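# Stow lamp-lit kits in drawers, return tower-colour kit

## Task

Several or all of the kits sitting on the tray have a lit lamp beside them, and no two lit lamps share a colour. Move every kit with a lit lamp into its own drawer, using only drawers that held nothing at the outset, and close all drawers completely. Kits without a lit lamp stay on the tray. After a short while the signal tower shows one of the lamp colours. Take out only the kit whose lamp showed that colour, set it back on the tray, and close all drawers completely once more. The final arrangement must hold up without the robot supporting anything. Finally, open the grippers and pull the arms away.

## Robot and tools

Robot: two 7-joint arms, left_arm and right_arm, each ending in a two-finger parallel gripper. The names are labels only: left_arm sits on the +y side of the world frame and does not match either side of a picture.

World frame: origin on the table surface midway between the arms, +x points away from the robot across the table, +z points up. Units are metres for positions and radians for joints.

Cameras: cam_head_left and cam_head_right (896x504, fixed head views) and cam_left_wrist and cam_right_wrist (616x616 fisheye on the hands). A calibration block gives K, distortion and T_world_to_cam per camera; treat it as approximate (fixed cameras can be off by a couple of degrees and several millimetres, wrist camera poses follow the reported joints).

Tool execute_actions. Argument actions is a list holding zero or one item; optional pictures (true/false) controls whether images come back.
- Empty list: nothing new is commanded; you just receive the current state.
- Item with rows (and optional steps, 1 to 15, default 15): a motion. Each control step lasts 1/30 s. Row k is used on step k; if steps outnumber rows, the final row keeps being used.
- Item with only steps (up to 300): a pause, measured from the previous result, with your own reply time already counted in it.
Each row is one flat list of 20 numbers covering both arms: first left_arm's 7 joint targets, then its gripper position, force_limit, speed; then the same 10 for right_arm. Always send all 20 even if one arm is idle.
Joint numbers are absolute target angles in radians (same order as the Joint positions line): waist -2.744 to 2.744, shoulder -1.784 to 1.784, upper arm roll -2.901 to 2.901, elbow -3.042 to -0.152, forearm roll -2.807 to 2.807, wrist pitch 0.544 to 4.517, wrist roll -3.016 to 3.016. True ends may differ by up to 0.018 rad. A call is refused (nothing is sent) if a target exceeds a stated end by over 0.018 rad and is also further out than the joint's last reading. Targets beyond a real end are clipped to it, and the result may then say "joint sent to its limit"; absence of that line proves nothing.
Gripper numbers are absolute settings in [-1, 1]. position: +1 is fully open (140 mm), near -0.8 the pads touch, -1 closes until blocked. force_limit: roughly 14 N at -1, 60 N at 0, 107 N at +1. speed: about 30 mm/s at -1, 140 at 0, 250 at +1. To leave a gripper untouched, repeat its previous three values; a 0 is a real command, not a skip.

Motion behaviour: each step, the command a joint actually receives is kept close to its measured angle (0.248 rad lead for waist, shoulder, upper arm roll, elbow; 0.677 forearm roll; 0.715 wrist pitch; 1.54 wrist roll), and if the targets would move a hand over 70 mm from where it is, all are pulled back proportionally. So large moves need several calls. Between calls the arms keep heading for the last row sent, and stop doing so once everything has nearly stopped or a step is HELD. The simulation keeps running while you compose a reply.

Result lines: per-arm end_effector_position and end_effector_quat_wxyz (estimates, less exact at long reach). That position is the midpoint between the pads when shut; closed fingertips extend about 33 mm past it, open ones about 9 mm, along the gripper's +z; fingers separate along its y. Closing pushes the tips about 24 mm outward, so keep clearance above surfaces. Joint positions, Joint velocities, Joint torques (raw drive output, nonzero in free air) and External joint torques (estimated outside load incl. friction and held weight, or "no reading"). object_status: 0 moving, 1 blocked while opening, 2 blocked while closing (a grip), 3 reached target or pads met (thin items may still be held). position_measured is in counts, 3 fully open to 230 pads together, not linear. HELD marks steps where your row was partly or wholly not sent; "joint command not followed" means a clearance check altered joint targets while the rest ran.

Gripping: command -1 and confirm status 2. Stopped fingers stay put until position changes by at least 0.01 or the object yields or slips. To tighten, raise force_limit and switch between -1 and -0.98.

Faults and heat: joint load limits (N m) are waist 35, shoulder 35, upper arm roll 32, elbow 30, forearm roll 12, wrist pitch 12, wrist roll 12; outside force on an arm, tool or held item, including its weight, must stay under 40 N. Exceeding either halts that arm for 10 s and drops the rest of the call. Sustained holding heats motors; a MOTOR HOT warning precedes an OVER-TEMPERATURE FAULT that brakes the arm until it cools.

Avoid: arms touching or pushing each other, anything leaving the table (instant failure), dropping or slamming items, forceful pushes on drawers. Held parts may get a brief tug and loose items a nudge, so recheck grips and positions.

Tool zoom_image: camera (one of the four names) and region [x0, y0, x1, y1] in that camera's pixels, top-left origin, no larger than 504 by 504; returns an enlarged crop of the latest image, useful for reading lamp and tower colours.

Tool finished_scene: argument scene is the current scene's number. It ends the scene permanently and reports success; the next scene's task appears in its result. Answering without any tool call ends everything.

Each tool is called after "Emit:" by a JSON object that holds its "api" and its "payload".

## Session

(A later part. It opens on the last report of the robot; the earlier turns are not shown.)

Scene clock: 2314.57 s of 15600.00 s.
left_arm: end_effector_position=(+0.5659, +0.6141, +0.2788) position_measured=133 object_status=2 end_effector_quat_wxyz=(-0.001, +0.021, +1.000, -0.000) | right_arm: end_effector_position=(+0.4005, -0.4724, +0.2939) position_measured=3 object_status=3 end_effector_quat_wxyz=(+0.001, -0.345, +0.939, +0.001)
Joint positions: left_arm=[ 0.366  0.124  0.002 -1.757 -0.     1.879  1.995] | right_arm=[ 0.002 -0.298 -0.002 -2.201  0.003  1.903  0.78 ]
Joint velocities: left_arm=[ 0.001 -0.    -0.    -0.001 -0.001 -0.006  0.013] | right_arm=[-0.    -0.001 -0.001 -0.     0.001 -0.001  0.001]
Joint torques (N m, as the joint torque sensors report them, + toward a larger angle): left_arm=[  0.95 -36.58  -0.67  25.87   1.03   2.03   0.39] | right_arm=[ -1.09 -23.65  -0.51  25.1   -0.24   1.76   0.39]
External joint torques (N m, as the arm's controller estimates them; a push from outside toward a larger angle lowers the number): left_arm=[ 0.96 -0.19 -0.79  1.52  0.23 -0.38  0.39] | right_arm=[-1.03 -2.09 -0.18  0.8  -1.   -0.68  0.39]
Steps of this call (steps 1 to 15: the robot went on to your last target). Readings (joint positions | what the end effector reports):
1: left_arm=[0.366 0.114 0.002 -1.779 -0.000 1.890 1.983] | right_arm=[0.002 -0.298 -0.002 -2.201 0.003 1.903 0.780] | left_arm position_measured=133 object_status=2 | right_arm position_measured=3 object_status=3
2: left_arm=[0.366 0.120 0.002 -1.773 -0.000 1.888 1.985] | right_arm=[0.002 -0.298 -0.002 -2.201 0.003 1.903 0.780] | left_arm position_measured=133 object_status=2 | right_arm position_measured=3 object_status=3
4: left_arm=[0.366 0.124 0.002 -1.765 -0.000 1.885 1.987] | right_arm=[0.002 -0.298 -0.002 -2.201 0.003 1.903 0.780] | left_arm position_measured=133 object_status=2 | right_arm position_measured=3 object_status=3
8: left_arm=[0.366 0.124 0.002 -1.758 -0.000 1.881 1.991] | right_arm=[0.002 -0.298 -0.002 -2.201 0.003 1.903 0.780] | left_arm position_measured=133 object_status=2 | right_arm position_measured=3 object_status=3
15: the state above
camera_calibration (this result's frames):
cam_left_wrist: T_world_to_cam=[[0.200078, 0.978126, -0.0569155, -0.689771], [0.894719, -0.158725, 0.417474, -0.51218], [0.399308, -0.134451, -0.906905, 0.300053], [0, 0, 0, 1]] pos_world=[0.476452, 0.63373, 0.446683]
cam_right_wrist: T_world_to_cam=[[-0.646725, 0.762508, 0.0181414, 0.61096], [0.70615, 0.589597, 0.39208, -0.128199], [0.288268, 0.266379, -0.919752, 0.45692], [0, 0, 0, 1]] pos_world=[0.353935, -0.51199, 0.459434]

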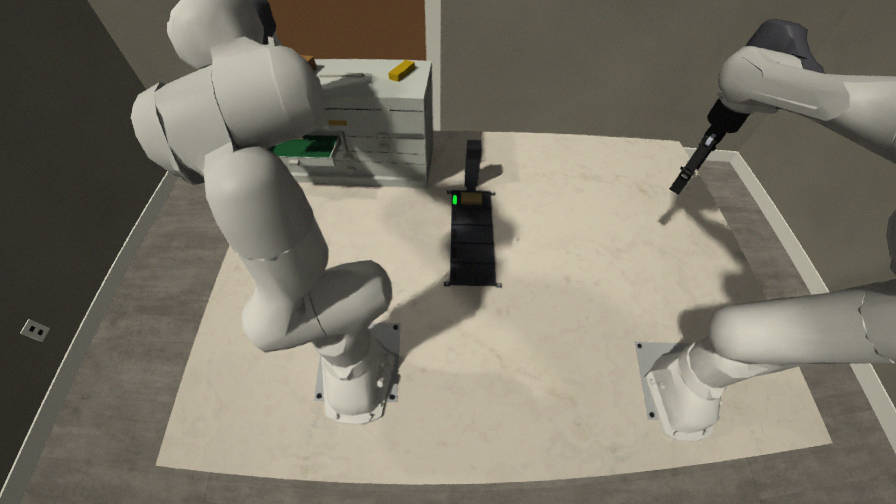

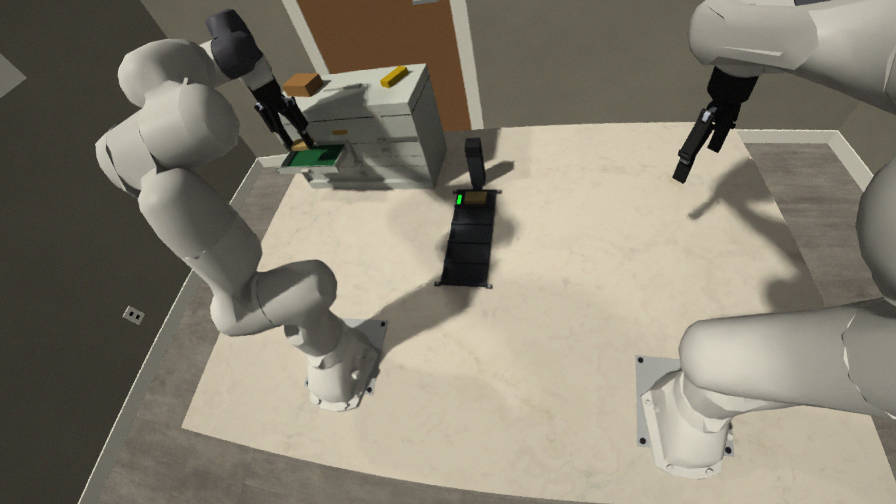

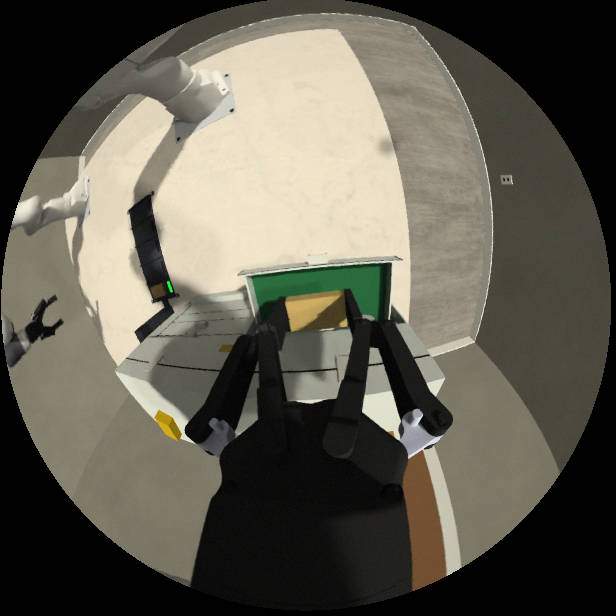

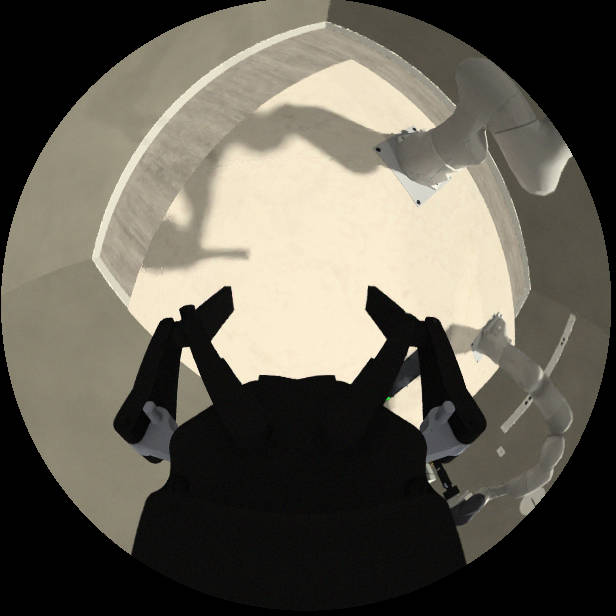

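Descend to z≈.235 and look.

Emit:
{"api": "execute_actions", "payload": {"actions": [{"rows":[[0.3685,0.126,0,-1.765,0,1.905,2.005,-0.15,0,-0.3,0.0,-0.3,0,-2.2,0,1.9,0.785,1,0,0],[0.3685,0.128,0,-1.776,0,1.925,2.005,-0.15,0,-0.3,0.0,-0.3,0,-2.2,0,1.9,0.785,1,0,0],[0.3685,0.131,0,-1.787,0,1.943,2.005,-0.15,0,-0.3,0.0,-0.3,0,-2.2,0,1.9,0.785,1,0,0],[0.3685,0.134,0,-1.798,0,1.958,2.005,-0.15,0,-0.3,0.0,-0.3,0,-2.2,0,1.9,0.785,1,0,0],[0.3685,0.137,0,-1.809,0,1.972,2.005,-0.15,0,-0.3,0.0,-0.3,0,-2.2,0,1.9,0.785,1,0,0],[0.3685,0.14,0,-1.82,0,1.984,2.005,-0.15,0,-0.3,0.0,-0.3,0,-2.2,0,1.9,0.785,1,0,0],[0.3685,0.143,0,-1.831,0,1.992,2.005,-0.15,0,-0.3,0.0,-0.3,0,-2.2,0,1.9,0.785,1,0,0],[0.3685,0.146,0,-1.843,0,1.996,2.005,-0.15,0,-0.3,0.0,-0.3,0,-2.2,0,1.9,0.785,1,0,0]],"steps":15}], "pictures": false}}

Emit:
{"api": "execute_actions", "payload": {"actions": [{"steps":10}]}}

Emit:
{"api": "zoom_image", "payload": {"camera": "cam_left_wrist", "region": [220, 240, 420, 370]}}

Scene clock: 2331.87 s of 15600.00 s.
left_arm: end_effector_position=(+0.5631, +0.6130, +0.2313) position_measured=133 object_status=2 end_effector_quat_wxyz=(-0.006, +0.023, +1.000, -0.003) | right_arm: end_effector_position=(+0.4005, -0.4724, +0.2939) position_measured=3 object_status=3 end_effector_quat_wxyz=(+0.001, -0.345, +0.939, +0.001)
Joint positions: left_arm=[ 0.366  0.149  0.002 -1.844 -0.     1.979  1.998] | right_arm=[ 0.002 -0.298 -0.002 -2.201  0.003  1.903  0.78 ]
Joint velocities: left_arm=[-0.001  0.     0.     0.001  0.001  0.072  0.001] | right_arm=[ 0.001 -0.001 -0.    -0.002 -0.002 -0.     0.001]
Joint torques (N m, as the joint torque sensors report them, + toward a larger angle): left_arm=[  1.03 -39.83  -1.54  23.18   0.94   3.28   0.44] | right_arm=[ -1.29 -23.71  -0.13  25.21  -0.22   1.76   0.43]
External joint torques (N m, as the arm's controller estimates them; a push from outside toward a larger angle lowers the number): left_arm=[ 0.99 -2.93 -1.73 -0.91  0.16  0.93  0.44] | right_arm=[-1.3  -2.05  0.11  0.9  -0.97 -0.68  0.43]
Steps of this call (steps 1 to 15: the robot went on to your last target; steps 16 to 90: nothing new was sent; then 13.80 s passed at rest; steps 91 to 105: all 15 steps of this action). Readings (joint positions | what the end effector reports):
91: left_arm=[0.366 0.124 0.002 -1.758 -0.000 1.882 1.998] | right_arm=[0.002 -0.298 -0.002 -2.201 0.003 1.903 0.780] | left_arm position_measured=133 object_status=2 | right_arm position_measured=3 object_status=3
92: left_arm=[0.366 0.124 0.002 -1.762 -0.000 1.889 1.998] | right_arm=[0.002 -0.298 -0.002 -2.201 0.003 1.903 0.780] | left_arm position_measured=133 object_status=2 | right_arm position_measured=3 object_status=3
94: left_arm=[0.366 0.126 0.002 -1.777 -0.000 1.908 1.998] | right_arm=[0.002 -0.298 -0.002 -2.201 0.003 1.903 0.780] | left_arm position_measured=133 object_status=2 | right_arm position_measured=3 object_status=3
98: left_arm=[0.366 0.137 0.002 -1.818 -0.000 1.949 1.998] | right_arm=[0.002 -0.298 -0.002 -2.201 0.003 1.903 0.780] | left_arm position_measured=133 object_status=2 | right_arm position_measured=3 object_status=3
105: the state above

Scene clock: 2332.20 s of 15600.00 s.
left_arm: end_effector_position=(+0.5661, +0.6142, +0.2322) position_measured=133 object_status=2 end_effector_quat_wxyz=(-0.002, +0.023, +1.000, -0.001) | right_arm: end_effector_position=(+0.4005, -0.4724, +0.2939) position_measured=3 object_status=3 end_effector_quat_wxyz=(+0.001, -0.345, +0.939, +0.001)
Joint positions: left_arm=[ 0.366  0.149  0.002 -1.844 -0.     1.989  1.998] | right_arm=[ 0.002 -0.298 -0.002 -2.201  0.003  1.903  0.78 ]
Joint velocities: left_arm=[ 0.001  0.     0.    -0.001  0.001  0.009  0.002] | right_arm=[-0.002  0.001 -0.     0.001 -0.     0.     0.002]
Joint torques (N m, as the joint torque sensors report them, + toward a larger angle): left_arm=[  1.4  -39.84  -1.28  24.06   0.94   3.44   0.39] | right_arm=[ -0.93 -23.47  -0.79  25.08  -0.28   1.82   0.36]
External joint torques (N m, as the arm's controller estimates them; a push from outside toward a larger angle lowers the number): left_arm=[ 1.27 -3.05 -1.55  0.05  0.16  1.06  0.39] | right_arm=[-0.86 -1.89 -0.46  0.73 -1.03 -0.64  0.36]
Steps of this call (steps 1 to 10: the robot went on to your last target). Readings (joint positions | what the end effector reports):
1: left_arm=[0.366 0.149 0.002 -1.844 -0.000 1.981 1.998] | right_arm=[0.002 -0.298 -0.002 -2.201 0.003 1.903 0.780] | left_arm position_measured=133 object_status=2 | right_arm position_measured=3 object_status=3
2: left_arm=[0.366 0.149 0.002 -1.844 -0.000 1.983 1.998] | right_arm=[0.002 -0.298 -0.002 -2.201 0.003 1.903 0.780] | left_arm position_measured=133 object_status=2 | right_arm position_measured=3 object_status=3
4: left_arm=[0.366 0.149 0.002 -1.844 -0.000 1.986 1.998] | right_arm=[0.002 -0.298 -0.002 -2.201 0.003 1.903 0.780] | left_arm position_measured=133 object_status=2 | right_arm position_measured=3 object_status=3
8: left_arm=[0.366 0.149 0.002 -1.844 -0.000 1.989 1.998] | right_arm=[0.002 -0.298 -0.002 -2.201 0.003 1.903 0.780] | left_arm position_measured=133 object_status=2 | right_arm position_measured=3 object_status=3
10: the state above
camera_calibration (this result's frames):
cam_left_wrist: T_world_to_cam=[[0.2032, 0.97743, -0.0577923, -0.69373], [0.894836, -0.161421, 0.416188, -0.490978], [0.397466, -0.136284, -0.90744, 0.259985], [0, 0, 0, 1]] pos_world=[0.476976, 0.63425, 0.400168]
cam_right_wrist: T_world_to_cam=[[-0.646725, 0.762508, 0.0181413, 0.61096], [0.70615, 0.589597, 0.39208, -0.128199], [0.288268, 0.266379, -0.919752, 0.45692], [0, 0, 0, 1]] pos_world=[0.353935, -0.51199, 0.459434]

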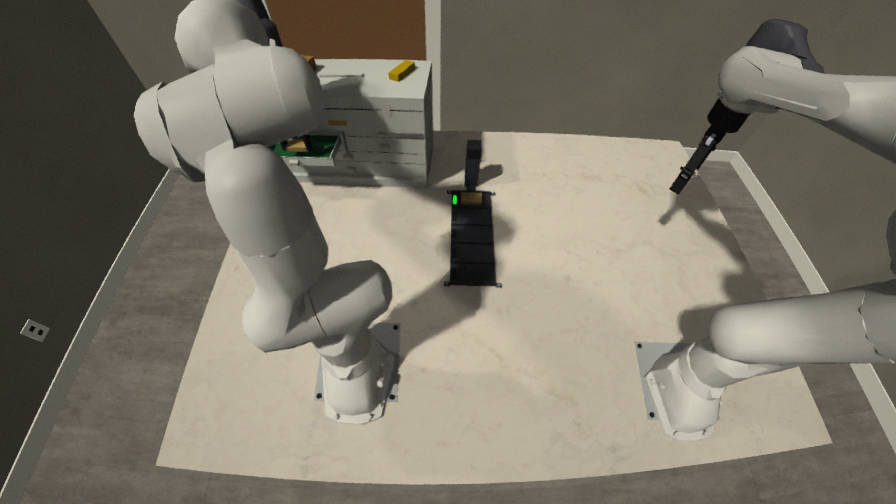

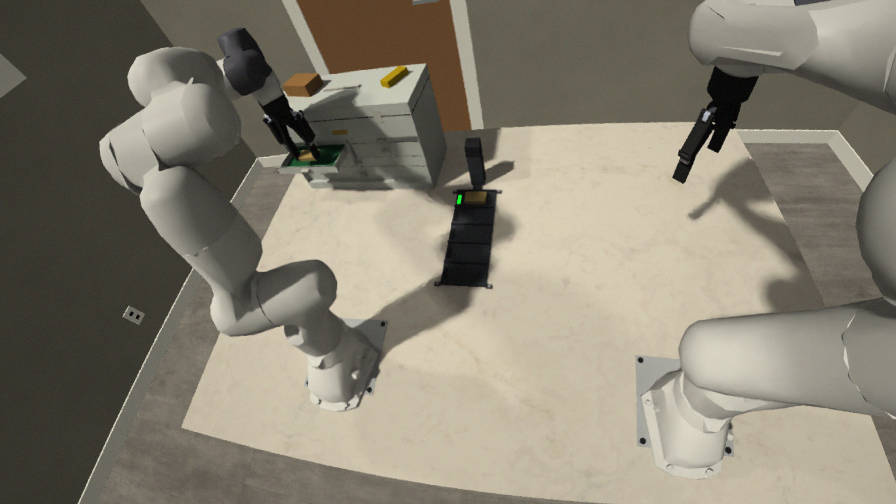

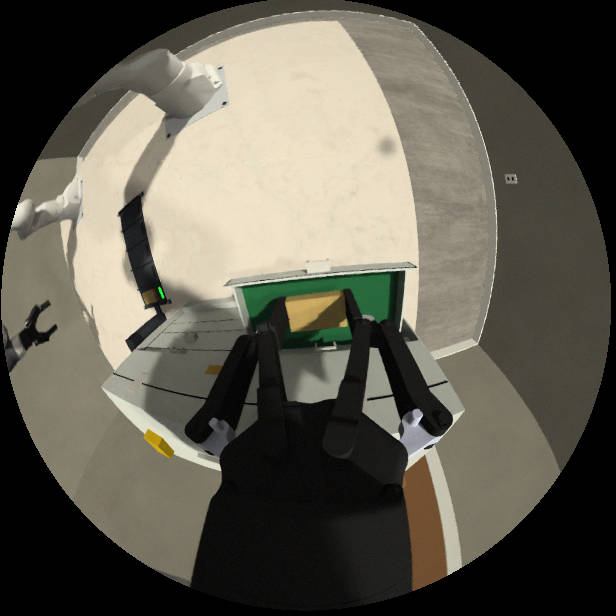

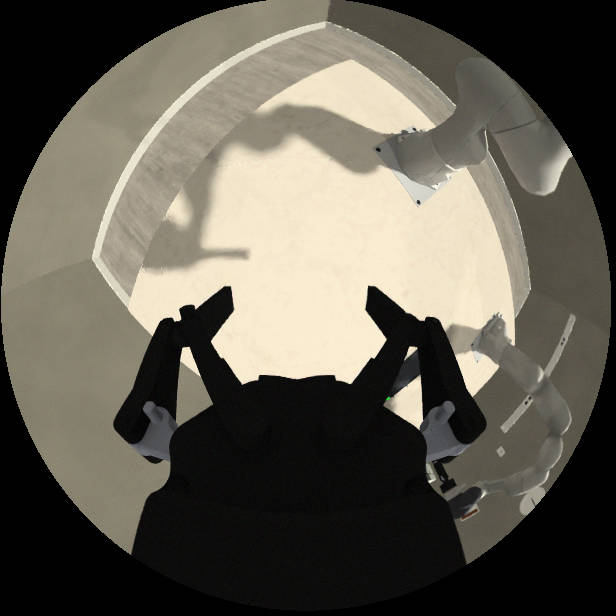

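Region (220, 240, 420, 370) of cam_left_wrist's 616x616 image, scaled by 2.520, with more detail than that image has; it fills the top 328 rows of this view, and the rest is white.

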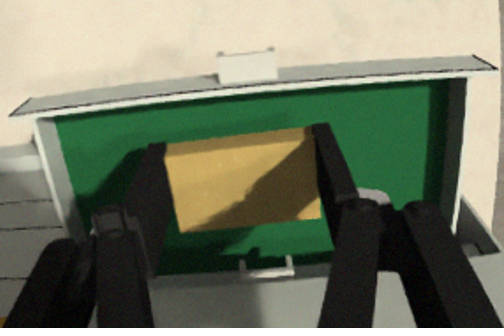

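Emit:
{"api": "execute_actions", "payload": {"actions": [{"rows":[[0.3685,0.149,0,-1.848,0,2.01,2.005,-0.15,0,-0.3,0.0,-0.3,0,-2.2,0,1.9,0.785,1,0,0],[0.3685,0.1505,0,-1.853,0,2.02,2.005,-0.15,0,-0.3,0.0,-0.3,0,-2.2,0,1.9,0.785,1,0,0],[0.3685,0.152,0,-1.858,0,2.03,2.005,-0.15,0,-0.3,0.0,-0.3,0,-2.2,0,1.9,0.785,1,0,0],[0.3685,0.1535,0,-1.863,0,2.038,2.005,-0.15,0,-0.3,0.0,-0.3,0,-2.2,0,1.9,0.785,1,0,0],[0.3685,0.155,0,-1.868,0,2.044,2.005,-0.15,0,-0.3,0.0,-0.3,0,-2.2,0,1.9,0.785,1,0,0],[0.3685,0.157,0,-1.873,0,2.048,2.005,-0.15,0,-0.3,0.0,-0.3,0,-2.2,0,1.9,0.785,1,0,0],[0.3685,0.159,0,-1.878,0,2.051,2.005,-0.15,0,-0.3,0.0,-0.3,0,-2.2,0,1.9,0.785,1,0,0],[0.3685,0.161,0,-1.8836,0,2.052,2.005,-0.15,0,-0.3,0.0,-0.3,0,-2.2,0,1.9,0.785,1,0,0]],"steps":15}], "pictures": false}}

Emit:
{"api": "execute_actions", "payload": {"actions": [{"rows":[[0.3685,0.163,0,-1.887,0,2.057,2.005,-0.15,0,-0.3,0.0,-0.3,0,-2.2,0,1.9,0.785,1,0,0],[0.3685,0.165,0,-1.8905,0,2.061,2.005,-0.15,0,-0.3,0.0,-0.3,0,-2.2,0,1.9,0.785,1,0,0]],"steps":12}], "pictures": false}}

Scene clock: 2348.57 s of 15600.00 s.
left_arm: end_effector_position=(+0.5649, +0.6137, +0.2103) position_measured=133 object_status=2 end_effector_quat_wxyz=(-0.002, +0.023, +1.000, -0.001) | right_arm: end_effector_position=(+0.4005, -0.4724, +0.2939) position_measured=3 object_status=3 end_effector_quat_wxyz=(+0.001, -0.345, +0.939, +0.001)
Joint positions: left_arm=[ 0.366  0.162  0.002 -1.884 -0.     2.041  1.998] | right_arm=[ 0.002 -0.298 -0.002 -2.201  0.003  1.903  0.78 ]
Joint velocities: left_arm=[ 0.    -0.001  0.     0.001 -0.002  0.033 -0.   ] | right_arm=[ 0.001  0.002 -0.    -0.001 -0.001  0.    -0.   ]
Joint torques (N m, as the joint torque sensors report them, + toward a larger angle): left_arm=[  0.96 -37.66  -1.16  23.49   1.02   3.38   0.34] | right_arm=[ -0.64 -23.83  -0.26  25.35  -0.22   1.83   0.45]
External joint torques (N m, as the arm's controller estimates them; a push from outside toward a larger angle lowers the number): left_arm=[ 0.94 -0.33 -1.35 -0.54  0.26  0.98  0.34] | right_arm=[-0.63 -2.37 -0.01  1.12 -0.97 -0.61  0.45]
Steps of this call (steps 1 to 30: the robot went on to your last target; steps 31 to 90: nothing new was sent; then 12.87 s passed at rest; steps 91 to 105: all 15 steps of this action). Readings (joint positions | what the end effector reports):
91: left_arm=[0.366 0.149 0.002 -1.845 -0.000 1.993 1.998] | right_arm=[0.002 -0.298 -0.002 -2.201 0.003 1.903 0.780] | left_arm position_measured=133 object_status=2 | right_arm position_measured=3 object_status=3
92: left_arm=[0.366 0.149 0.002 -1.847 -0.000 1.997 1.998] | right_arm=[0.002 -0.298 -0.002 -2.201 0.003 1.903 0.780] | left_arm position_measured=133 object_status=2 | right_arm position_measured=3 object_status=3
94: left_arm=[0.366 0.150 0.002 -1.853 -0.000 2.008 1.998] | right_arm=[0.002 -0.298 -0.002 -2.201 0.003 1.903 0.780] | left_arm position_measured=133 object_status=2 | right_arm position_measured=3 object_status=3
98: left_arm=[0.366 0.155 0.002 -1.871 -0.000 2.028 1.998] | right_arm=[0.002 -0.298 -0.002 -2.201 0.003 1.903 0.780] | left_arm position_measured=133 object_status=2 | right_arm position_measured=3 object_status=3
105: the state above

Scene clock: 2348.97 s of 15600.00 s.
left_arm: end_effector_position=(+0.5659, +0.6141, +0.2069) position_measured=133 object_status=2 end_effector_quat_wxyz=(-0.000, +0.023, +1.000, +0.000) | right_arm: end_effector_position=(+0.4005, -0.4724, +0.2939) position_measured=3 object_status=3 end_effector_quat_wxyz=(+0.001, -0.345, +0.939, +0.001)
Joint positions: left_arm=[ 0.366  0.165  0.002 -1.89  -0.     2.054  1.998] | right_arm=[ 0.002 -0.298 -0.002 -2.201  0.003  1.903  0.78 ]
Joint velocities: left_arm=[ 0.     0.001  0.     0.    -0.001  0.008 -0.   ] | right_arm=[ 0.001  0.     0.    -0.001  0.     0.    -0.001]
Joint torques (N m, as the joint torque sensors report them, + toward a larger angle): left_arm=[  0.85 -36.42  -1.21  23.48   0.9    3.32   0.36] | right_arm=[ -0.89 -23.51  -0.77  25.04  -0.28   1.82   0.42]
External joint torques (N m, as the arm's controller estimates them; a push from outside toward a larger angle lowers the number): left_arm=[ 0.86  0.78 -1.37 -0.39  0.15  0.92  0.36] | right_arm=[-0.93 -1.81 -0.56  0.69 -1.03 -0.63  0.42]
Steps of this call (steps 1 to 12: all 12 steps of this action). Readings (joint positions | what the end effector reports):
1: left_arm=[0.366 0.162 0.002 -1.884 -0.000 2.043 1.998] | right_arm=[0.002 -0.298 -0.002 -2.201 0.003 1.903 0.780] | left_arm position_measured=133 object_status=2 | right_arm position_measured=3 object_status=3
2: left_arm=[0.366 0.162 0.002 -1.886 -0.000 2.046 1.998] | right_arm=[0.002 -0.298 -0.002 -2.201 0.003 1.903 0.780] | left_arm position_measured=133 object_status=2 | right_arm position_measured=3 object_status=3
4: left_arm=[0.366 0.163 0.002 -1.888 -0.000 2.049 1.998] | right_arm=[0.002 -0.298 -0.002 -2.201 0.003 1.903 0.780] | left_arm position_measured=133 object_status=2 | right_arm position_measured=3 object_status=3
8: left_arm=[0.366 0.165 0.002 -1.890 -0.000 2.053 1.998] | right_arm=[0.002 -0.298 -0.002 -2.201 0.003 1.903 0.780] | left_arm position_measured=133 object_status=2 | right_arm position_measured=3 object_status=3
12: the state above

Emit:
{"api": "execute_actions", "payload": {"actions": [{"rows":[[0.3685,0.1675,0,-1.8955,0,2.068,2.005,-0.15,0,-0.3,0.0,-0.3,0,-2.2,0,1.9,0.785,1,0,0]],"steps":12}], "pictures": false}}

Emit:
{"api": "execute_actions", "payload": {"actions": [{"rows":[[0.3685,0.17,0,-1.9,0,2.075,2.005,-0.15,0,-0.3,0.0,-0.3,0,-2.2,0,1.9,0.785,1,0,0]],"steps":12}], "pictures": false}}

Scene clock: 2359.33 s of 15600.00 s.
left_arm: end_effector_position=(+0.5659, +0.6141, +0.2038) position_measured=133 object_status=2 end_effector_quat_wxyz=(-0.000, +0.023, +1.000, +0.000) | right_arm: end_effector_position=(+0.4005, -0.4724, +0.2939) position_measured=3 object_status=3 end_effector_quat_wxyz=(+0.001, -0.345, +0.939, +0.001)
Joint positions: left_arm=[ 0.366  0.167  0.002 -1.895 -0.     2.062  1.998] | right_arm=[ 0.002 -0.298 -0.002 -2.201  0.003  1.903  0.78 ]
Joint velocities: left_arm=[-0.    -0.002  0.    -0.001  0.001  0.004 -0.002] | right_arm=[ 0.002 -0.002 -0.001 -0.     0.    -0.001 -0.001]
Joint torques (N m, as the joint torque sensors report them, + toward a larger angle): left_arm=[  1.14 -36.42  -1.1   22.55   0.91   3.29   0.57] | right_arm=[ -0.8  -23.58  -0.03  24.73  -0.24   1.78   0.39]
External joint torques (N m, as the arm's controller estimates them; a push from outside toward a larger angle lowers the number): left_arm=[ 1.05  0.9  -1.35 -1.3   0.16  0.87  0.57] | right_arm=[-0.84 -1.76  0.17  0.32 -1.   -0.68  0.39]
Steps of this call (steps 1 to 15: the robot went on to your last target; steps 16 to 90: nothing new was sent; then 6.97 s passed at rest; steps 91 to 102: all 12 steps of this action). Readings (joint positions | what the end effector reports):
91: left_arm=[0.366 0.165 0.002 -1.891 -0.000 2.057 1.998] | right_arm=[0.002 -0.298 -0.002 -2.201 0.003 1.903 0.780] | left_arm position_measured=133 object_status=2 | right_arm position_measured=3 object_status=3
92: left_arm=[0.366 0.165 0.002 -1.892 -0.000 2.058 1.998] | right_arm=[0.002 -0.298 -0.002 -2.201 0.003 1.903 0.780] | left_arm position_measured=133 object_status=2 | right_arm position_measured=3 object_status=3
94: left_arm=[0.366 0.166 0.002 -1.894 -0.000 2.060 1.998] | right_arm=[0.002 -0.298 -0.002 -2.201 0.003 1.903 0.780] | left_arm position_measured=133 object_status=2 | right_arm position_measured=3 object_status=3
98: left_arm=[0.366 0.167 0.002 -1.895 -0.000 2.061 1.998] | right_arm=[0.002 -0.298 -0.002 -2.201 0.003 1.903 0.780] | left_arm position_measured=133 object_status=2 | right_arm position_measured=3 object_status=3
102: the state above

Scene clock: 2359.73 s of 15600.00 s.
left_arm: end_effector_position=(+0.5668, +0.6145, +0.2027) position_measured=133 object_status=2 end_effector_quat_wxyz=(+0.001, +0.023, +1.000, +0.001) | right_arm: end_effector_position=(+0.4005, -0.4724, +0.2939) position_measured=3 object_status=3 end_effector_quat_wxyz=(+0.001, -0.345, +0.939, +0.001)
Joint positions: left_arm=[ 0.366  0.168  0.002 -1.898 -0.     2.069  1.999] | right_arm=[ 0.002 -0.298 -0.002 -2.201  0.003  1.903  0.78 ]
Joint velocities: left_arm=[-0.     0.001 -0.001 -0.001  0.     0.004  0.   ] | right_arm=[-0.001  0.    -0.001  0.001 -0.001  0.001 -0.   ]
Joint torques (N m, as the joint torque sensors report them, + toward a larger angle): left_arm=[  0.43 -36.13  -0.86  22.6    1.05   3.39   0.46] | right_arm=[ -0.58 -23.89  -0.49  24.85  -0.24   1.87   0.39]
External joint torques (N m, as the arm's controller estimates them; a push from outside toward a larger angle lowers the number): left_arm=[ 0.6   1.12 -0.89 -1.23  0.31  0.97  0.46] | right_arm=[-0.52 -2.17 -0.17  0.44 -0.99 -0.6   0.39]
Steps of this call (steps 1 to 12: all 12 steps of this action). Readings (joint positions | what the end effector reports):
1: left_arm=[0.366 0.167 0.002 -1.896 -0.000 2.064 1.998] | right_arm=[0.002 -0.298 -0.002 -2.201 0.003 1.903 0.780] | left_arm position_measured=133 object_status=2 | right_arm position_measured=3 object_status=3
2: left_arm=[0.366 0.168 0.002 -1.897 -0.000 2.065 1.998] | right_arm=[0.002 -0.298 -0.002 -2.201 0.003 1.903 0.780] | left_arm position_measured=133 object_status=2 | right_arm position_measured=3 object_status=3
4: left_arm=[0.366 0.168 0.002 -1.898 -0.000 2.067 1.998] | right_arm=[0.002 -0.298 -0.002 -2.201 0.003 1.903 0.780] | left_arm position_measured=133 object_status=2 | right_arm position_measured=3 object_status=3
8: left_arm=[0.366 0.168 0.002 -1.898 -0.000 2.068 1.998] | right_arm=[0.002 -0.298 -0.002 -2.201 0.003 1.903 0.780] | left_arm position_measured=133 object_status=2 | right_arm position_measured=3 object_status=3
12: the state above

Emit:
{"api": "execute_actions", "payload": {"actions": [{"rows":[[0.3685,0.168,0,-1.897,0,2.07,2.005,0.15,0,-0.3,0.0,-0.3,0,-2.2,0,1.9,0.785,1,0,0],[0.3685,0.168,0,-1.897,0,2.07,2.005,0.15,0,-0.3,0.0,-0.3,0,-2.2,0,1.9,0.785,1,0,0],[0.3685,0.168,0,-1.897,0,2.07,2.005,0.15,0,-0.3,0.0,-0.3,0,-2.2,0,1.9,0.785,1,0,0],[0.3685,0.168,0,-1.897,0,2.07,2.005,0.15,0,-0.3,0.0,-0.3,0,-2.2,0,1.9,0.785,1,0,0],[0.3685,0.168,0,-1.897,0,2.07,2.005,0.15,0,-0.3,0.0,-0.3,0,-2.2,0,1.9,0.785,1,0,0],[0.3685,0.168,0,-1.897,0,2.05,2.005,0.15,0,-0.3,0.0,-0.3,0,-2.2,0,1.9,0.785,1,0,0],[0.3685,0.162,0,-1.885,0,2.025,2.005,0.15,0,-0.3,0.0,-0.3,0,-2.2,0,1.9,0.785,1,0,0],[0.3685,0.156,0,-1.872,0,2.0,2.005,0.15,0,-0.3,0.0,-0.3,0,-2.2,0,1.9,0.785,1,0,0],[0.3685,0.15,0,-1.857,0,1.975,2.005,0.15,0,-0.3,0.0,-0.3,0,-2.2,0,1.9,0.785,1,0,0],[0.3685,0.144,0,-1.84,0,1.95,2.005,0.15,0,-0.3,0.0,-0.3,0,-2.2,0,1.9,0.785,1,0,0],[0.3685,0.138,0,-1.822,0,1.925,2.005,0.15,0,-0.3,0.0,-0.3,0,-2.2,0,1.9,0.785,1,0,0],[0.3685,0.132,0,-1.803,0,1.905,2.005,0.15,0,-0.3,0.0,-0.3,0,-2.2,0,1.9,0.785,1,0,0],[0.3685,0.126,0,-1.785,0,1.89,2.005,0.15,0,-0.3,0.0,-0.3,0,-2.2,0,1.9,0.785,1,0,0],[0.3685,0.11,0,-1.775,0,1.88,2.005,0.15,0,-0.3,0.0,-0.3,0,-2.2,0,1.9,0.785,1,0,0],[0.3685,0.08,0,-1.80,0,1.88,2.005,0.15,0,-0.3,0.0,-0.3,0,-2.2,0,1.9,0.785,1,0,0]],"steps":15}], "pictures": false}}

Emit:
{"api": "execute_actions", "payload": {"actions": [{"rows":[[0.375,0.035,0,-1.86,0,1.89,2.05,-0.2,0,0,0.0,-0.3,0,-2.2,0,1.9,0.785,1,0,0],[0.385,-0.01,0,-1.916,0,1.9,2.1,-0.2,0,0,0.0,-0.3,0,-2.2,0,1.9,0.785,1,0,0],[0.395,-0.055,0,-1.972,0,1.91,2.16,-0.2,0,0,0.0,-0.3,0,-2.2,0,1.9,0.785,1,0,0],[0.405,-0.097,0,-2.016,0,1.915,2.16,-0.2,0,0,0.0,-0.3,0,-2.2,0,1.9,0.785,1,0,0],[0.415,-0.138,0,-2.06,0,1.92,2.16,-0.2,0,0,0.0,-0.3,0,-2.2,0,1.9,0.785,1,0,0],[0.425,-0.18,0,-2.103,0,1.92,2.16,-0.2,0,0,0.0,-0.3,0,-2.2,0,1.9,0.785,1,0,0],[0.435,-0.222,0,-2.146,0,1.925,2.16,-0.2,0,0,0.0,-0.3,0,-2.2,0,1.9,0.785,1,0,0],[0.445,-0.264,0,-2.189,0,1.925,2.16,-0.2,0,0,0.0,-0.3,0,-2.2,0,1.9,0.785,1,0,0],[0.455,-0.306,0,-2.232,0,1.93,2.16,-0.2,0,0,0.0,-0.3,0,-2.2,0,1.9,0.785,1,0,0],[0.4646,-0.348,0,-2.275,0,1.93,2.16,-0.2,0,0,0.0,-0.3,0,-2.2,0,1.9,0.785,1,0,0],[0.4646,-0.387,0,-2.317,0,1.96,2.16,-0.2,0,0,0.0,-0.3,0,-2.2,0,1.9,0.785,1,0,0],[0.4646,-0.39,0,-2.36,0,2.03,2.16,-0.2,0,0,0.0,-0.3,0,-2.2,0,1.9,0.785,1,0,0],[0.4646,-0.393,0,-2.40,0,2.11,2.16,-0.2,0,0,0.0,-0.3,0,-2.2,0,1.9,0.785,1,0,0],[0.4646,-0.396,0,-2.445,0,2.19,2.16,-0.2,0,0,0.0,-0.3,0,-2.2,0,1.9,0.785,1,0,0],[0.4646,-0.399,0,-2.49,0,2.27,2.16,-0.2,0,0,0.0,-0.3,0,-2.2,0,1.9,0.785,1,0,0]],"steps":15}], "pictures": false}}

Emit:
{"api": "execute_actions", "payload": {"actions": [{"rows":[[0.4646,-0.402,0,-2.53,0,2.36,2.16,-0.2,0,0,0.0,-0.3,0,-2.2,0,1.9,0.785,1,0,0],[0.4646,-0.405,0,-2.575,0,2.44,2.16,-0.2,0,0,0.0,-0.3,0,-2.2,0,1.9,0.785,1,0,0],[0.4646,-0.408,0,-2.62,0,2.53,2.16,-0.2,0,0,0.0,-0.3,0,-2.2,0,1.9,0.785,1,0,0],[0.4646,-0.41,0,-2.66,0,2.61,2.16,-0.2,0,0,0.0,-0.3,0,-2.2,0,1.9,0.785,1,0,0],[0.4646,-0.413,0,-2.70,0,2.70,2.16,-0.2,0,0,0.0,-0.3,0,-2.2,0,1.9,0.785,1,0,0],[0.4646,-0.416,0,-2.745,0,2.78,2.16,-0.2,0,0,0.0,-0.3,0,-2.2,0,1.9,0.785,1,0,0],[0.4646,-0.418,0,-2.79,0,2.87,2.16,-0.2,0,0,0.0,-0.3,0,-2.2,0,1.9,0.785,1,0,0],[0.4646,-0.42,0,-2.83,0,2.95,2.16,-0.2,0,0,0.0,-0.3,0,-2.2,0,1.9,0.785,1,0,0],[0.4646,-0.423,0,-2.87,0,3.04,2.16,-0.2,0,0,0.0,-0.3,0,-2.2,0,1.9,0.785,1,0,0],[0.4646,-0.425,0,-2.915,0,3.12,2.16,-0.2,0,0,0.0,-0.3,0,-2.2,0,1.9,0.785,1,0,0],[0.4646,-0.4267,0,-2.9544,0,3.21,2.16,-0.2,0,0,0.0,-0.3,0,-2.2,0,1.9,0.785,1,0,0]],"steps":15}], "pictures": false}}

Emit:
{"api": "execute_actions", "payload": {"actions": [{"steps":20}], "pictures": false}}

Emit:
{"api": "execute_actions", "payload": {"actions": [{"rows":[[0.46,-0.411,0,-2.94,0,3.212,2.15,-0.2,0,0,0.0,-0.3,0,-2.2,0,1.9,0.785,1,0,0],[0.455,-0.395,0,-2.926,0,3.214,2.15,-0.2,0,0,0.0,-0.3,0,-2.2,0,1.9,0.785,1,0,0],[0.45,-0.379,0,-2.912,0,3.216,2.15,-0.2,0,0,0.0,-0.3,0,-2.2,0,1.9,0.785,1,0,0],[0.4445,-0.363,0,-2.898,0,3.218,2.15,-0.2,0,0,0.0,-0.3,0,-2.2,0,1.9,0.785,1,0,0],[0.439,-0.348,0,-2.884,0,3.22,2.15,-0.2,0,0,0.0,-0.3,0,-2.2,0,1.9,0.785,1,0,0],[0.4335,-0.332,0,-2.87,0,3.222,2.15,-0.2,0,0,0.0,-0.3,0,-2.2,0,1.9,0.785,1,0,0],[0.428,-0.317,0,-2.856,0,3.224,2.15,-0.2,0,0,0.0,-0.3,0,-2.2,0,1.9,0.785,1,0,0],[0.4225,-0.302,0,-2.842,0,3.225,2.15,-0.2,0,0,0.0,-0.3,0,-2.2,0,1.9,0.785,1,0,0],[0.417,-0.2865,0,-2.8285,0,3.225,2.15,-0.2,0,0,0.0,-0.3,0,-2.2,0,1.9,0.785,1,0,0]],"steps":15}]}}

Scene clock: 2420.63 s of 15600.00 s.
left_arm: end_effector_position=(+0.5687, +0.6152, +0.2630) position_measured=110 object_status=3 end_effector_quat_wxyz=(+0.008, +0.023, +1.000, +0.003) | right_arm: end_effector_position=(+0.4005, -0.4724, +0.2939) position_measured=3 object_status=3 end_effector_quat_wxyz=(+0.001, -0.345, +0.939, +0.001)
Joint positions: left_arm=[ 0.366  0.122  0.002 -1.805 -0.     1.943  1.999] | right_arm=[ 0.002 -0.298 -0.002 -2.201  0.003  1.903  0.78 ]
Joint velocities: left_arm=[ 0.001 -0.526  0.001  0.064  0.    -0.356  0.   ] | right_arm=[ 0.001 -0.001 -0.001 -0.001  0.001  0.     0.001]
Joint torques (N m, as the joint torque sensors report them, + toward a larger angle): left_arm=[  1.21 -34.99  -1.04  22.78   1.02   1.96   0.4 ] | right_arm=[ -0.92 -23.83  -0.63  25.01  -0.23   1.74   0.38]
External joint torques (N m, as the arm's controller estimates them; a push from outside toward a larger angle lowers the number): left_arm=[ 0.89 -0.69 -1.49 -0.66  0.3  -0.49  0.4 ] | right_arm=[-0.92 -2.16 -0.38  0.66 -0.99 -0.71  0.38]
Steps of this call (steps 1 to 15: the robot went on to your last target; steps 16 to 90: nothing new was sent; then 57.40 s passed at rest; steps 91 to 105: all 15 steps of this action). Readings (joint positions | what the end effector reports):
91: left_arm=[0.366 0.168 0.002 -1.898 -0.000 2.069 1.999] | right_arm=[0.002 -0.298 -0.002 -2.201 0.003 1.903 0.780] | left_arm position_measured=133 object_status=0 | right_arm position_measured=3 object_status=3
92: left_arm=[0.366 0.168 0.002 -1.898 -0.000 2.069 1.999] | right_arm=[0.002 -0.298 -0.002 -2.201 0.003 1.903 0.780] | left_arm position_measured=131 object_status=0 | right_arm position_measured=3 object_status=3
94: left_arm=[0.366 0.168 0.002 -1.898 -0.000 2.069 1.999] | right_arm=[0.002 -0.298 -0.002 -2.201 0.003 1.903 0.780] | left_arm position_measured=116 object_status=0 | right_arm position_measured=3 object_status=3
98: left_arm=[0.366 0.167 0.002 -1.891 -0.000 2.050 1.999] | right_arm=[0.002 -0.298 -0.002 -2.201 0.003 1.903 0.780] | left_arm position_measured=110 object_status=0 | right_arm position_measured=3 object_status=3
105: the state above

Scene clock: 2421.13 s of 15600.00 s.
left_arm: end_effector_position=(+0.4067, +0.5954, +0.2596) position_measured=154 object_status=3 end_effector_quat_wxyz=(+0.026, +0.036, +0.999, +0.014) | right_arm: end_effector_position=(+0.4005, -0.4724, +0.2939) position_measured=3 object_status=3 end_effector_quat_wxyz=(+0.001, -0.345, +0.939, +0.001)
Joint positions: left_arm=[ 0.461 -0.39   0.001 -2.389 -0.     2.058  2.119] | right_arm=[ 0.002 -0.298 -0.002 -2.201  0.003  1.903  0.78 ]
Joint velocities: left_arm=[ 0.013 -0.216  0.    -1.244  0.001  1.251  0.112] | right_arm=[ 0.     0.001 -0.002  0.    -0.001  0.001  0.001]
Joint torques (N m, as the joint torque sensors report them, + toward a larger angle): left_arm=[  1.21 -13.05  -0.68  23.51   1.03   3.51   0.56] | right_arm=[ -0.8  -23.61  -0.74  25.01  -0.2    1.79   0.4 ]
External joint torques (N m, as the arm's controller estimates them; a push from outside toward a larger angle lowers the number): left_arm=[ 1.63 -1.67  0.28 -1.81  0.33  0.96  0.56] | right_arm=[-0.74 -1.97 -0.42  0.65 -0.95 -0.67  0.4 ]
Steps of this call (steps 1 to 15: all 15 steps of this action). Readings (joint positions | what the end effector reports):
1: left_arm=[0.367 0.096 0.002 -1.818 -0.000 1.936 2.003] | right_arm=[0.002 -0.298 -0.002 -2.201 0.003 1.903 0.780] | left_arm position_measured=110 object_status=0 | right_arm position_measured=3 object_status=3
2: left_arm=[0.370 0.062 0.000 -1.845 -0.000 1.932 2.012] | right_arm=[0.002 -0.298 -0.002 -2.201 0.003 1.903 0.780] | left_arm position_measured=116 object_status=0 | right_arm position_measured=3 object_status=3
4: left_arm=[0.382 -0.016 -0.001 -1.924 -0.000 1.928 2.039] | right_arm=[0.002 -0.298 -0.002 -2.201 0.003 1.903 0.780] | left_arm position_measured=131 object_status=0 | right_arm position_measured=3 object_status=3
8: left_arm=[0.421 -0.177 -0.001 -2.096 -0.000 1.926 2.080] | right_arm=[0.002 -0.298 -0.002 -2.201 0.003 1.903 0.780] | left_arm position_measured=154 object_status=0 | right_arm position_measured=3 object_status=3
15: the state above

Scene clock: 2421.63 s of 15600.00 s.
left_arm: end_effector_position=(+0.4259, +0.6056, +0.1547) position_measured=154 object_status=3 end_effector_quat_wxyz=(+0.218, +0.048, +0.967, +0.126) | right_arm: end_effector_position=(+0.4005, -0.4724, +0.2939) position_measured=3 object_status=3 end_effector_quat_wxyz=(+0.001, -0.345, +0.939, +0.001)
Joint positions: left_arm=[ 0.462 -0.42   0.001 -2.944 -0.     3.033  2.147] | right_arm=[ 0.002 -0.298 -0.002 -2.201  0.003  1.903  0.78 ]
Joint velocities: left_arm=[ 0.001 -0.03   0.001 -0.174 -0.     1.03   0.023] | right_arm=[ 0.001  0.001  0.    -0.     0.     0.001  0.   ]
Joint torques (N m, as the joint torque sensors report them, + toward a larger angle): left_arm=[  0.96 -16.85  -0.65  21.67   0.78   4.49   0.35] | right_arm=[ -0.69 -23.74  -0.45  25.04  -0.24   1.8    0.4 ]
External joint torques (N m, as the arm's controller estimates them; a push from outside toward a larger angle lowers the number): left_arm=[ 1.   -2.   -0.21 -1.58  0.22  0.95  0.35] | right_arm=[-0.71 -2.1  -0.22  0.66 -1.   -0.66  0.4 ]
Steps of this call (steps 1 to 15: all 15 steps of this action). Readings (joint positions | what the end effector reports):
1: left_arm=[0.461 -0.395 0.001 -2.433 -0.000 2.111 2.123] | right_arm=[0.002 -0.298 -0.002 -2.201 0.003 1.903 0.780] | left_arm position_measured=154 object_status=3 | right_arm position_measured=3 object_status=3
2: left_arm=[0.462 -0.398 0.001 -2.478 -0.000 2.168 2.126] | right_arm=[0.002 -0.298 -0.002 -2.201 0.003 1.903 0.780] | left_arm position_measured=154 object_status=3 | right_arm position_measured=3 object_status=3
4: left_arm=[0.462 -0.402 0.001 -2.568 -0.000 2.297 2.131] | right_arm=[0.002 -0.298 -0.002 -2.201 0.003 1.903 0.780] | left_arm position_measured=154 object_status=3 | right_arm position_measured=3 object_status=3
8: left_arm=[0.462 -0.411 0.001 -2.741 -0.000 2.591 2.139] | right_arm=[0.002 -0.298 -0.002 -2.201 0.003 1.903 0.780] | left_arm position_measured=154 object_status=3 | right_arm position_measured=3 object_status=3
15: the state above

Scene clock: 2422.30 s of 15600.00 s.
left_arm: end_effector_position=(+0.4552, +0.6208, +0.1948) position_measured=154 object_status=3 end_effector_quat_wxyz=(+0.286, +0.049, +0.942, +0.167) | right_arm: end_effector_position=(+0.4005, -0.4724, +0.2939) position_measured=3 object_status=3 end_effector_quat_wxyz=(+0.001, -0.345, +0.939, +0.001)
Joint positions: left_arm=[ 0.462 -0.425  0.001 -2.953 -0.     3.203  2.152] | right_arm=[ 0.002 -0.298 -0.002 -2.201  0.003  1.903  0.78 ]
Joint velocities: left_arm=[-0.    -0.001 -0.002 -0.001 -0.001  0.02   0.003] | right_arm=[ 0.002 -0.001 -0.001  0.001  0.     0.     0.001]
Joint torques (N m, as the joint torque sensors report them, + toward a larger angle): left_arm=[  1.22 -13.4   -1.4   19.5    0.78   4.2    0.49] | right_arm=[ -0.84 -23.66  -0.88  24.82  -0.21   1.76   0.36]
External joint torques (N m, as the arm's controller estimates them; a push from outside toward a larger angle lowers the number): left_arm=[ 1.26 -0.13 -0.94 -0.84  0.28  0.81  0.49] | right_arm=[-0.81 -1.86 -0.59  0.36 -0.97 -0.7   0.36]
Steps of this call (steps 1 to 20: the robot went on to your last target). Readings (joint positions | what the end effector reports):
1: left_arm=[0.462 -0.421 0.001 -2.948 -0.000 3.064 2.147] | right_arm=[0.002 -0.298 -0.002 -2.201 0.003 1.903 0.780] | left_arm position_measured=154 object_status=3 | right_arm position_measured=3 object_status=3
2: left_arm=[0.462 -0.422 0.001 -2.950 -0.000 3.089 2.148] | right_arm=[0.002 -0.298 -0.002 -2.201 0.003 1.903 0.780] | left_arm position_measured=154 object_status=3 | right_arm position_measured=3 object_status=3
4: left_arm=[0.462 -0.424 0.001 -2.951 -0.000 3.128 2.149] | right_arm=[0.002 -0.298 -0.002 -2.201 0.003 1.903 0.780] | left_arm position_measured=154 object_status=3 | right_arm position_measured=3 object_status=3
8: left_arm=[0.462 -0.425 0.001 -2.952 -0.000 3.171 2.150] | right_arm=[0.002 -0.298 -0.002 -2.201 0.003 1.903 0.780] | left_arm position_measured=154 object_status=3 | right_arm position_measured=3 object_status=3
20: the state above

Scene clock: 2422.80 s of 15600.00 s.
left_arm: end_effector_position=(+0.5010, +0.6192, +0.1960) position_measured=154 object_status=3 end_effector_quat_wxyz=(+0.290, +0.069, +0.941, +0.162) | right_arm: end_effector_position=(+0.4005, -0.4724, +0.2939) position_measured=3 object_status=3 end_effector_quat_wxyz=(+0.001, -0.345, +0.939, +0.001)
Joint positions: left_arm=[ 0.42  -0.29   0.001 -2.832 -0.     3.219  2.152] | right_arm=[ 0.002 -0.298 -0.002 -2.201  0.003  1.903  0.78 ]
Joint velocities: left_arm=[-0.007  0.027 -0.001  0.025 -0.     0.01   0.   ] | right_arm=[-0.002  0.    -0.    -0.001 -0.001 -0.     0.   ]
Joint torques (N m, as the joint torque sensors report them, + toward a larger angle): left_arm=[ -3.16 -16.13  -0.14  21.2    0.7    4.15  -0.1 ] | right_arm=[ -0.69 -23.59  -0.65  25.32  -0.21   1.71   0.38]
External joint torques (N m, as the arm's controller estimates them; a push from outside toward a larger angle lowers the number): left_arm=[-3.23  1.93  0.05  1.19  0.25  0.75 -0.11] | right_arm=[-0.67 -2.   -0.37  1.03 -0.96 -0.73  0.38]
Steps of this call (steps 1 to 15: all 15 steps of this action). Readings (joint positions | what the end effector reports):
1: left_arm=[0.462 -0.422 0.001 -2.950 -0.000 3.203 2.152] | right_arm=[0.002 -0.298 -0.002 -2.201 0.003 1.903 0.780] | left_arm position_measured=154 object_status=3 | right_arm position_measured=3 object_status=3
2: left_arm=[0.461 -0.415 0.001 -2.944 -0.000 3.205 2.152] | right_arm=[0.002 -0.298 -0.002 -2.201 0.003 1.903 0.780] | left_arm position_measured=154 object_status=3 | right_arm position_measured=3 object_status=3
4: left_arm=[0.456 -0.393 0.001 -2.924 -0.000 3.207 2.152] | right_arm=[0.002 -0.298 -0.002 -2.201 0.003 1.903 0.780] | left_arm position_measured=154 object_status=3 | right_arm position_measured=3 object_status=3
8: left_arm=[0.437 -0.335 0.001 -2.872 -0.000 3.214 2.152] | right_arm=[0.002 -0.298 -0.002 -2.201 0.003 1.903 0.780] | left_arm position_measured=154 object_status=3 | right_arm position_measured=3 object_status=3
15: the state above
camera_calibration (this result's frames):
cam_left_wrist: T_world_to_cam=[[0.19731, 0.904197, 0.378809, -0.72477], [0.497068, -0.425325, 0.756321, -0.120786], [0.844981, 0.0390636, -0.533368, -0.152431], [0, 0, 0, 1]] pos_world=[0.331845, 0.609916, 0.2846]
cam_right_wrist: T_world_to_cam=[[-0.646725, 0.762508, 0.0181413, 0.61096], [0.70615, 0.589597, 0.39208, -0.128199], [0.288268, 0.266379, -0.919752, 0.45692], [0, 0, 0, 1]] pos_world=[0.353935, -0.51199, 0.459434]

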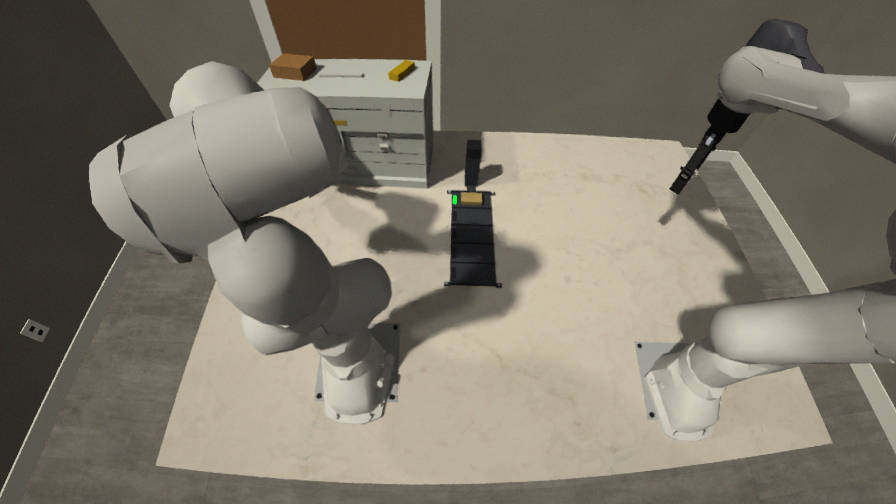

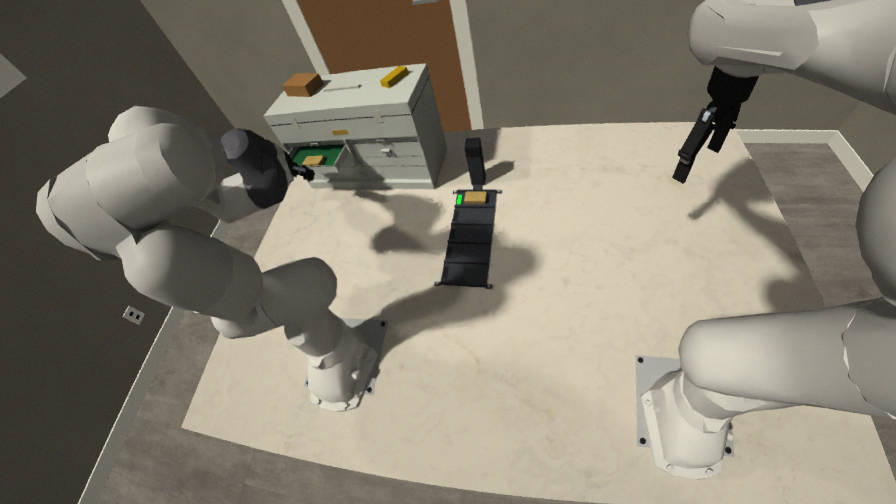

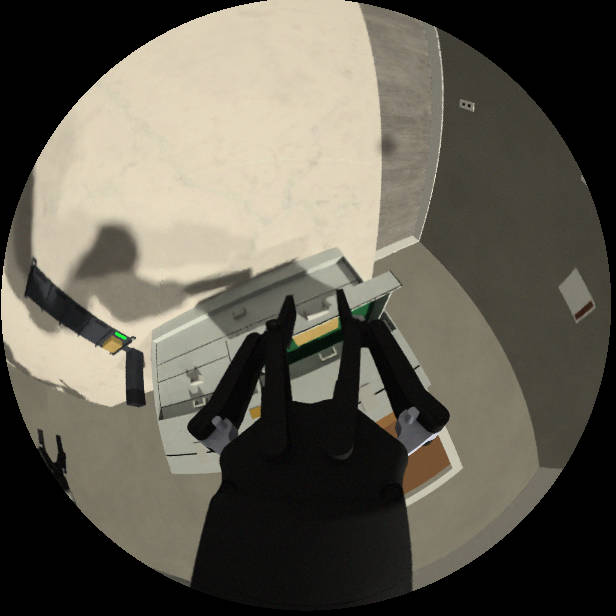

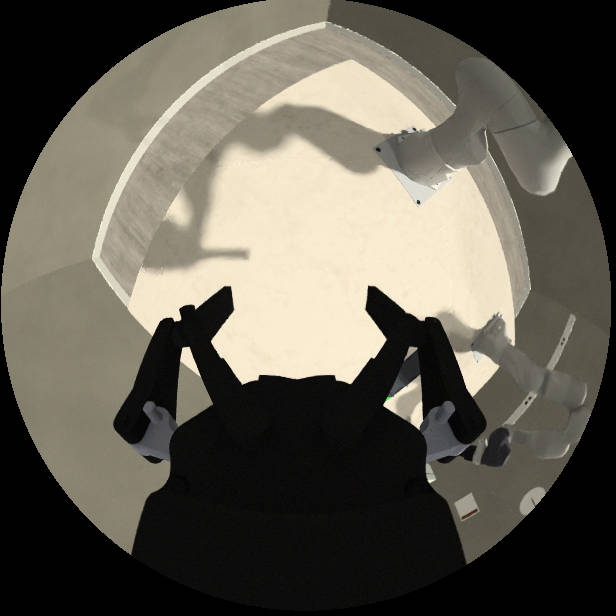

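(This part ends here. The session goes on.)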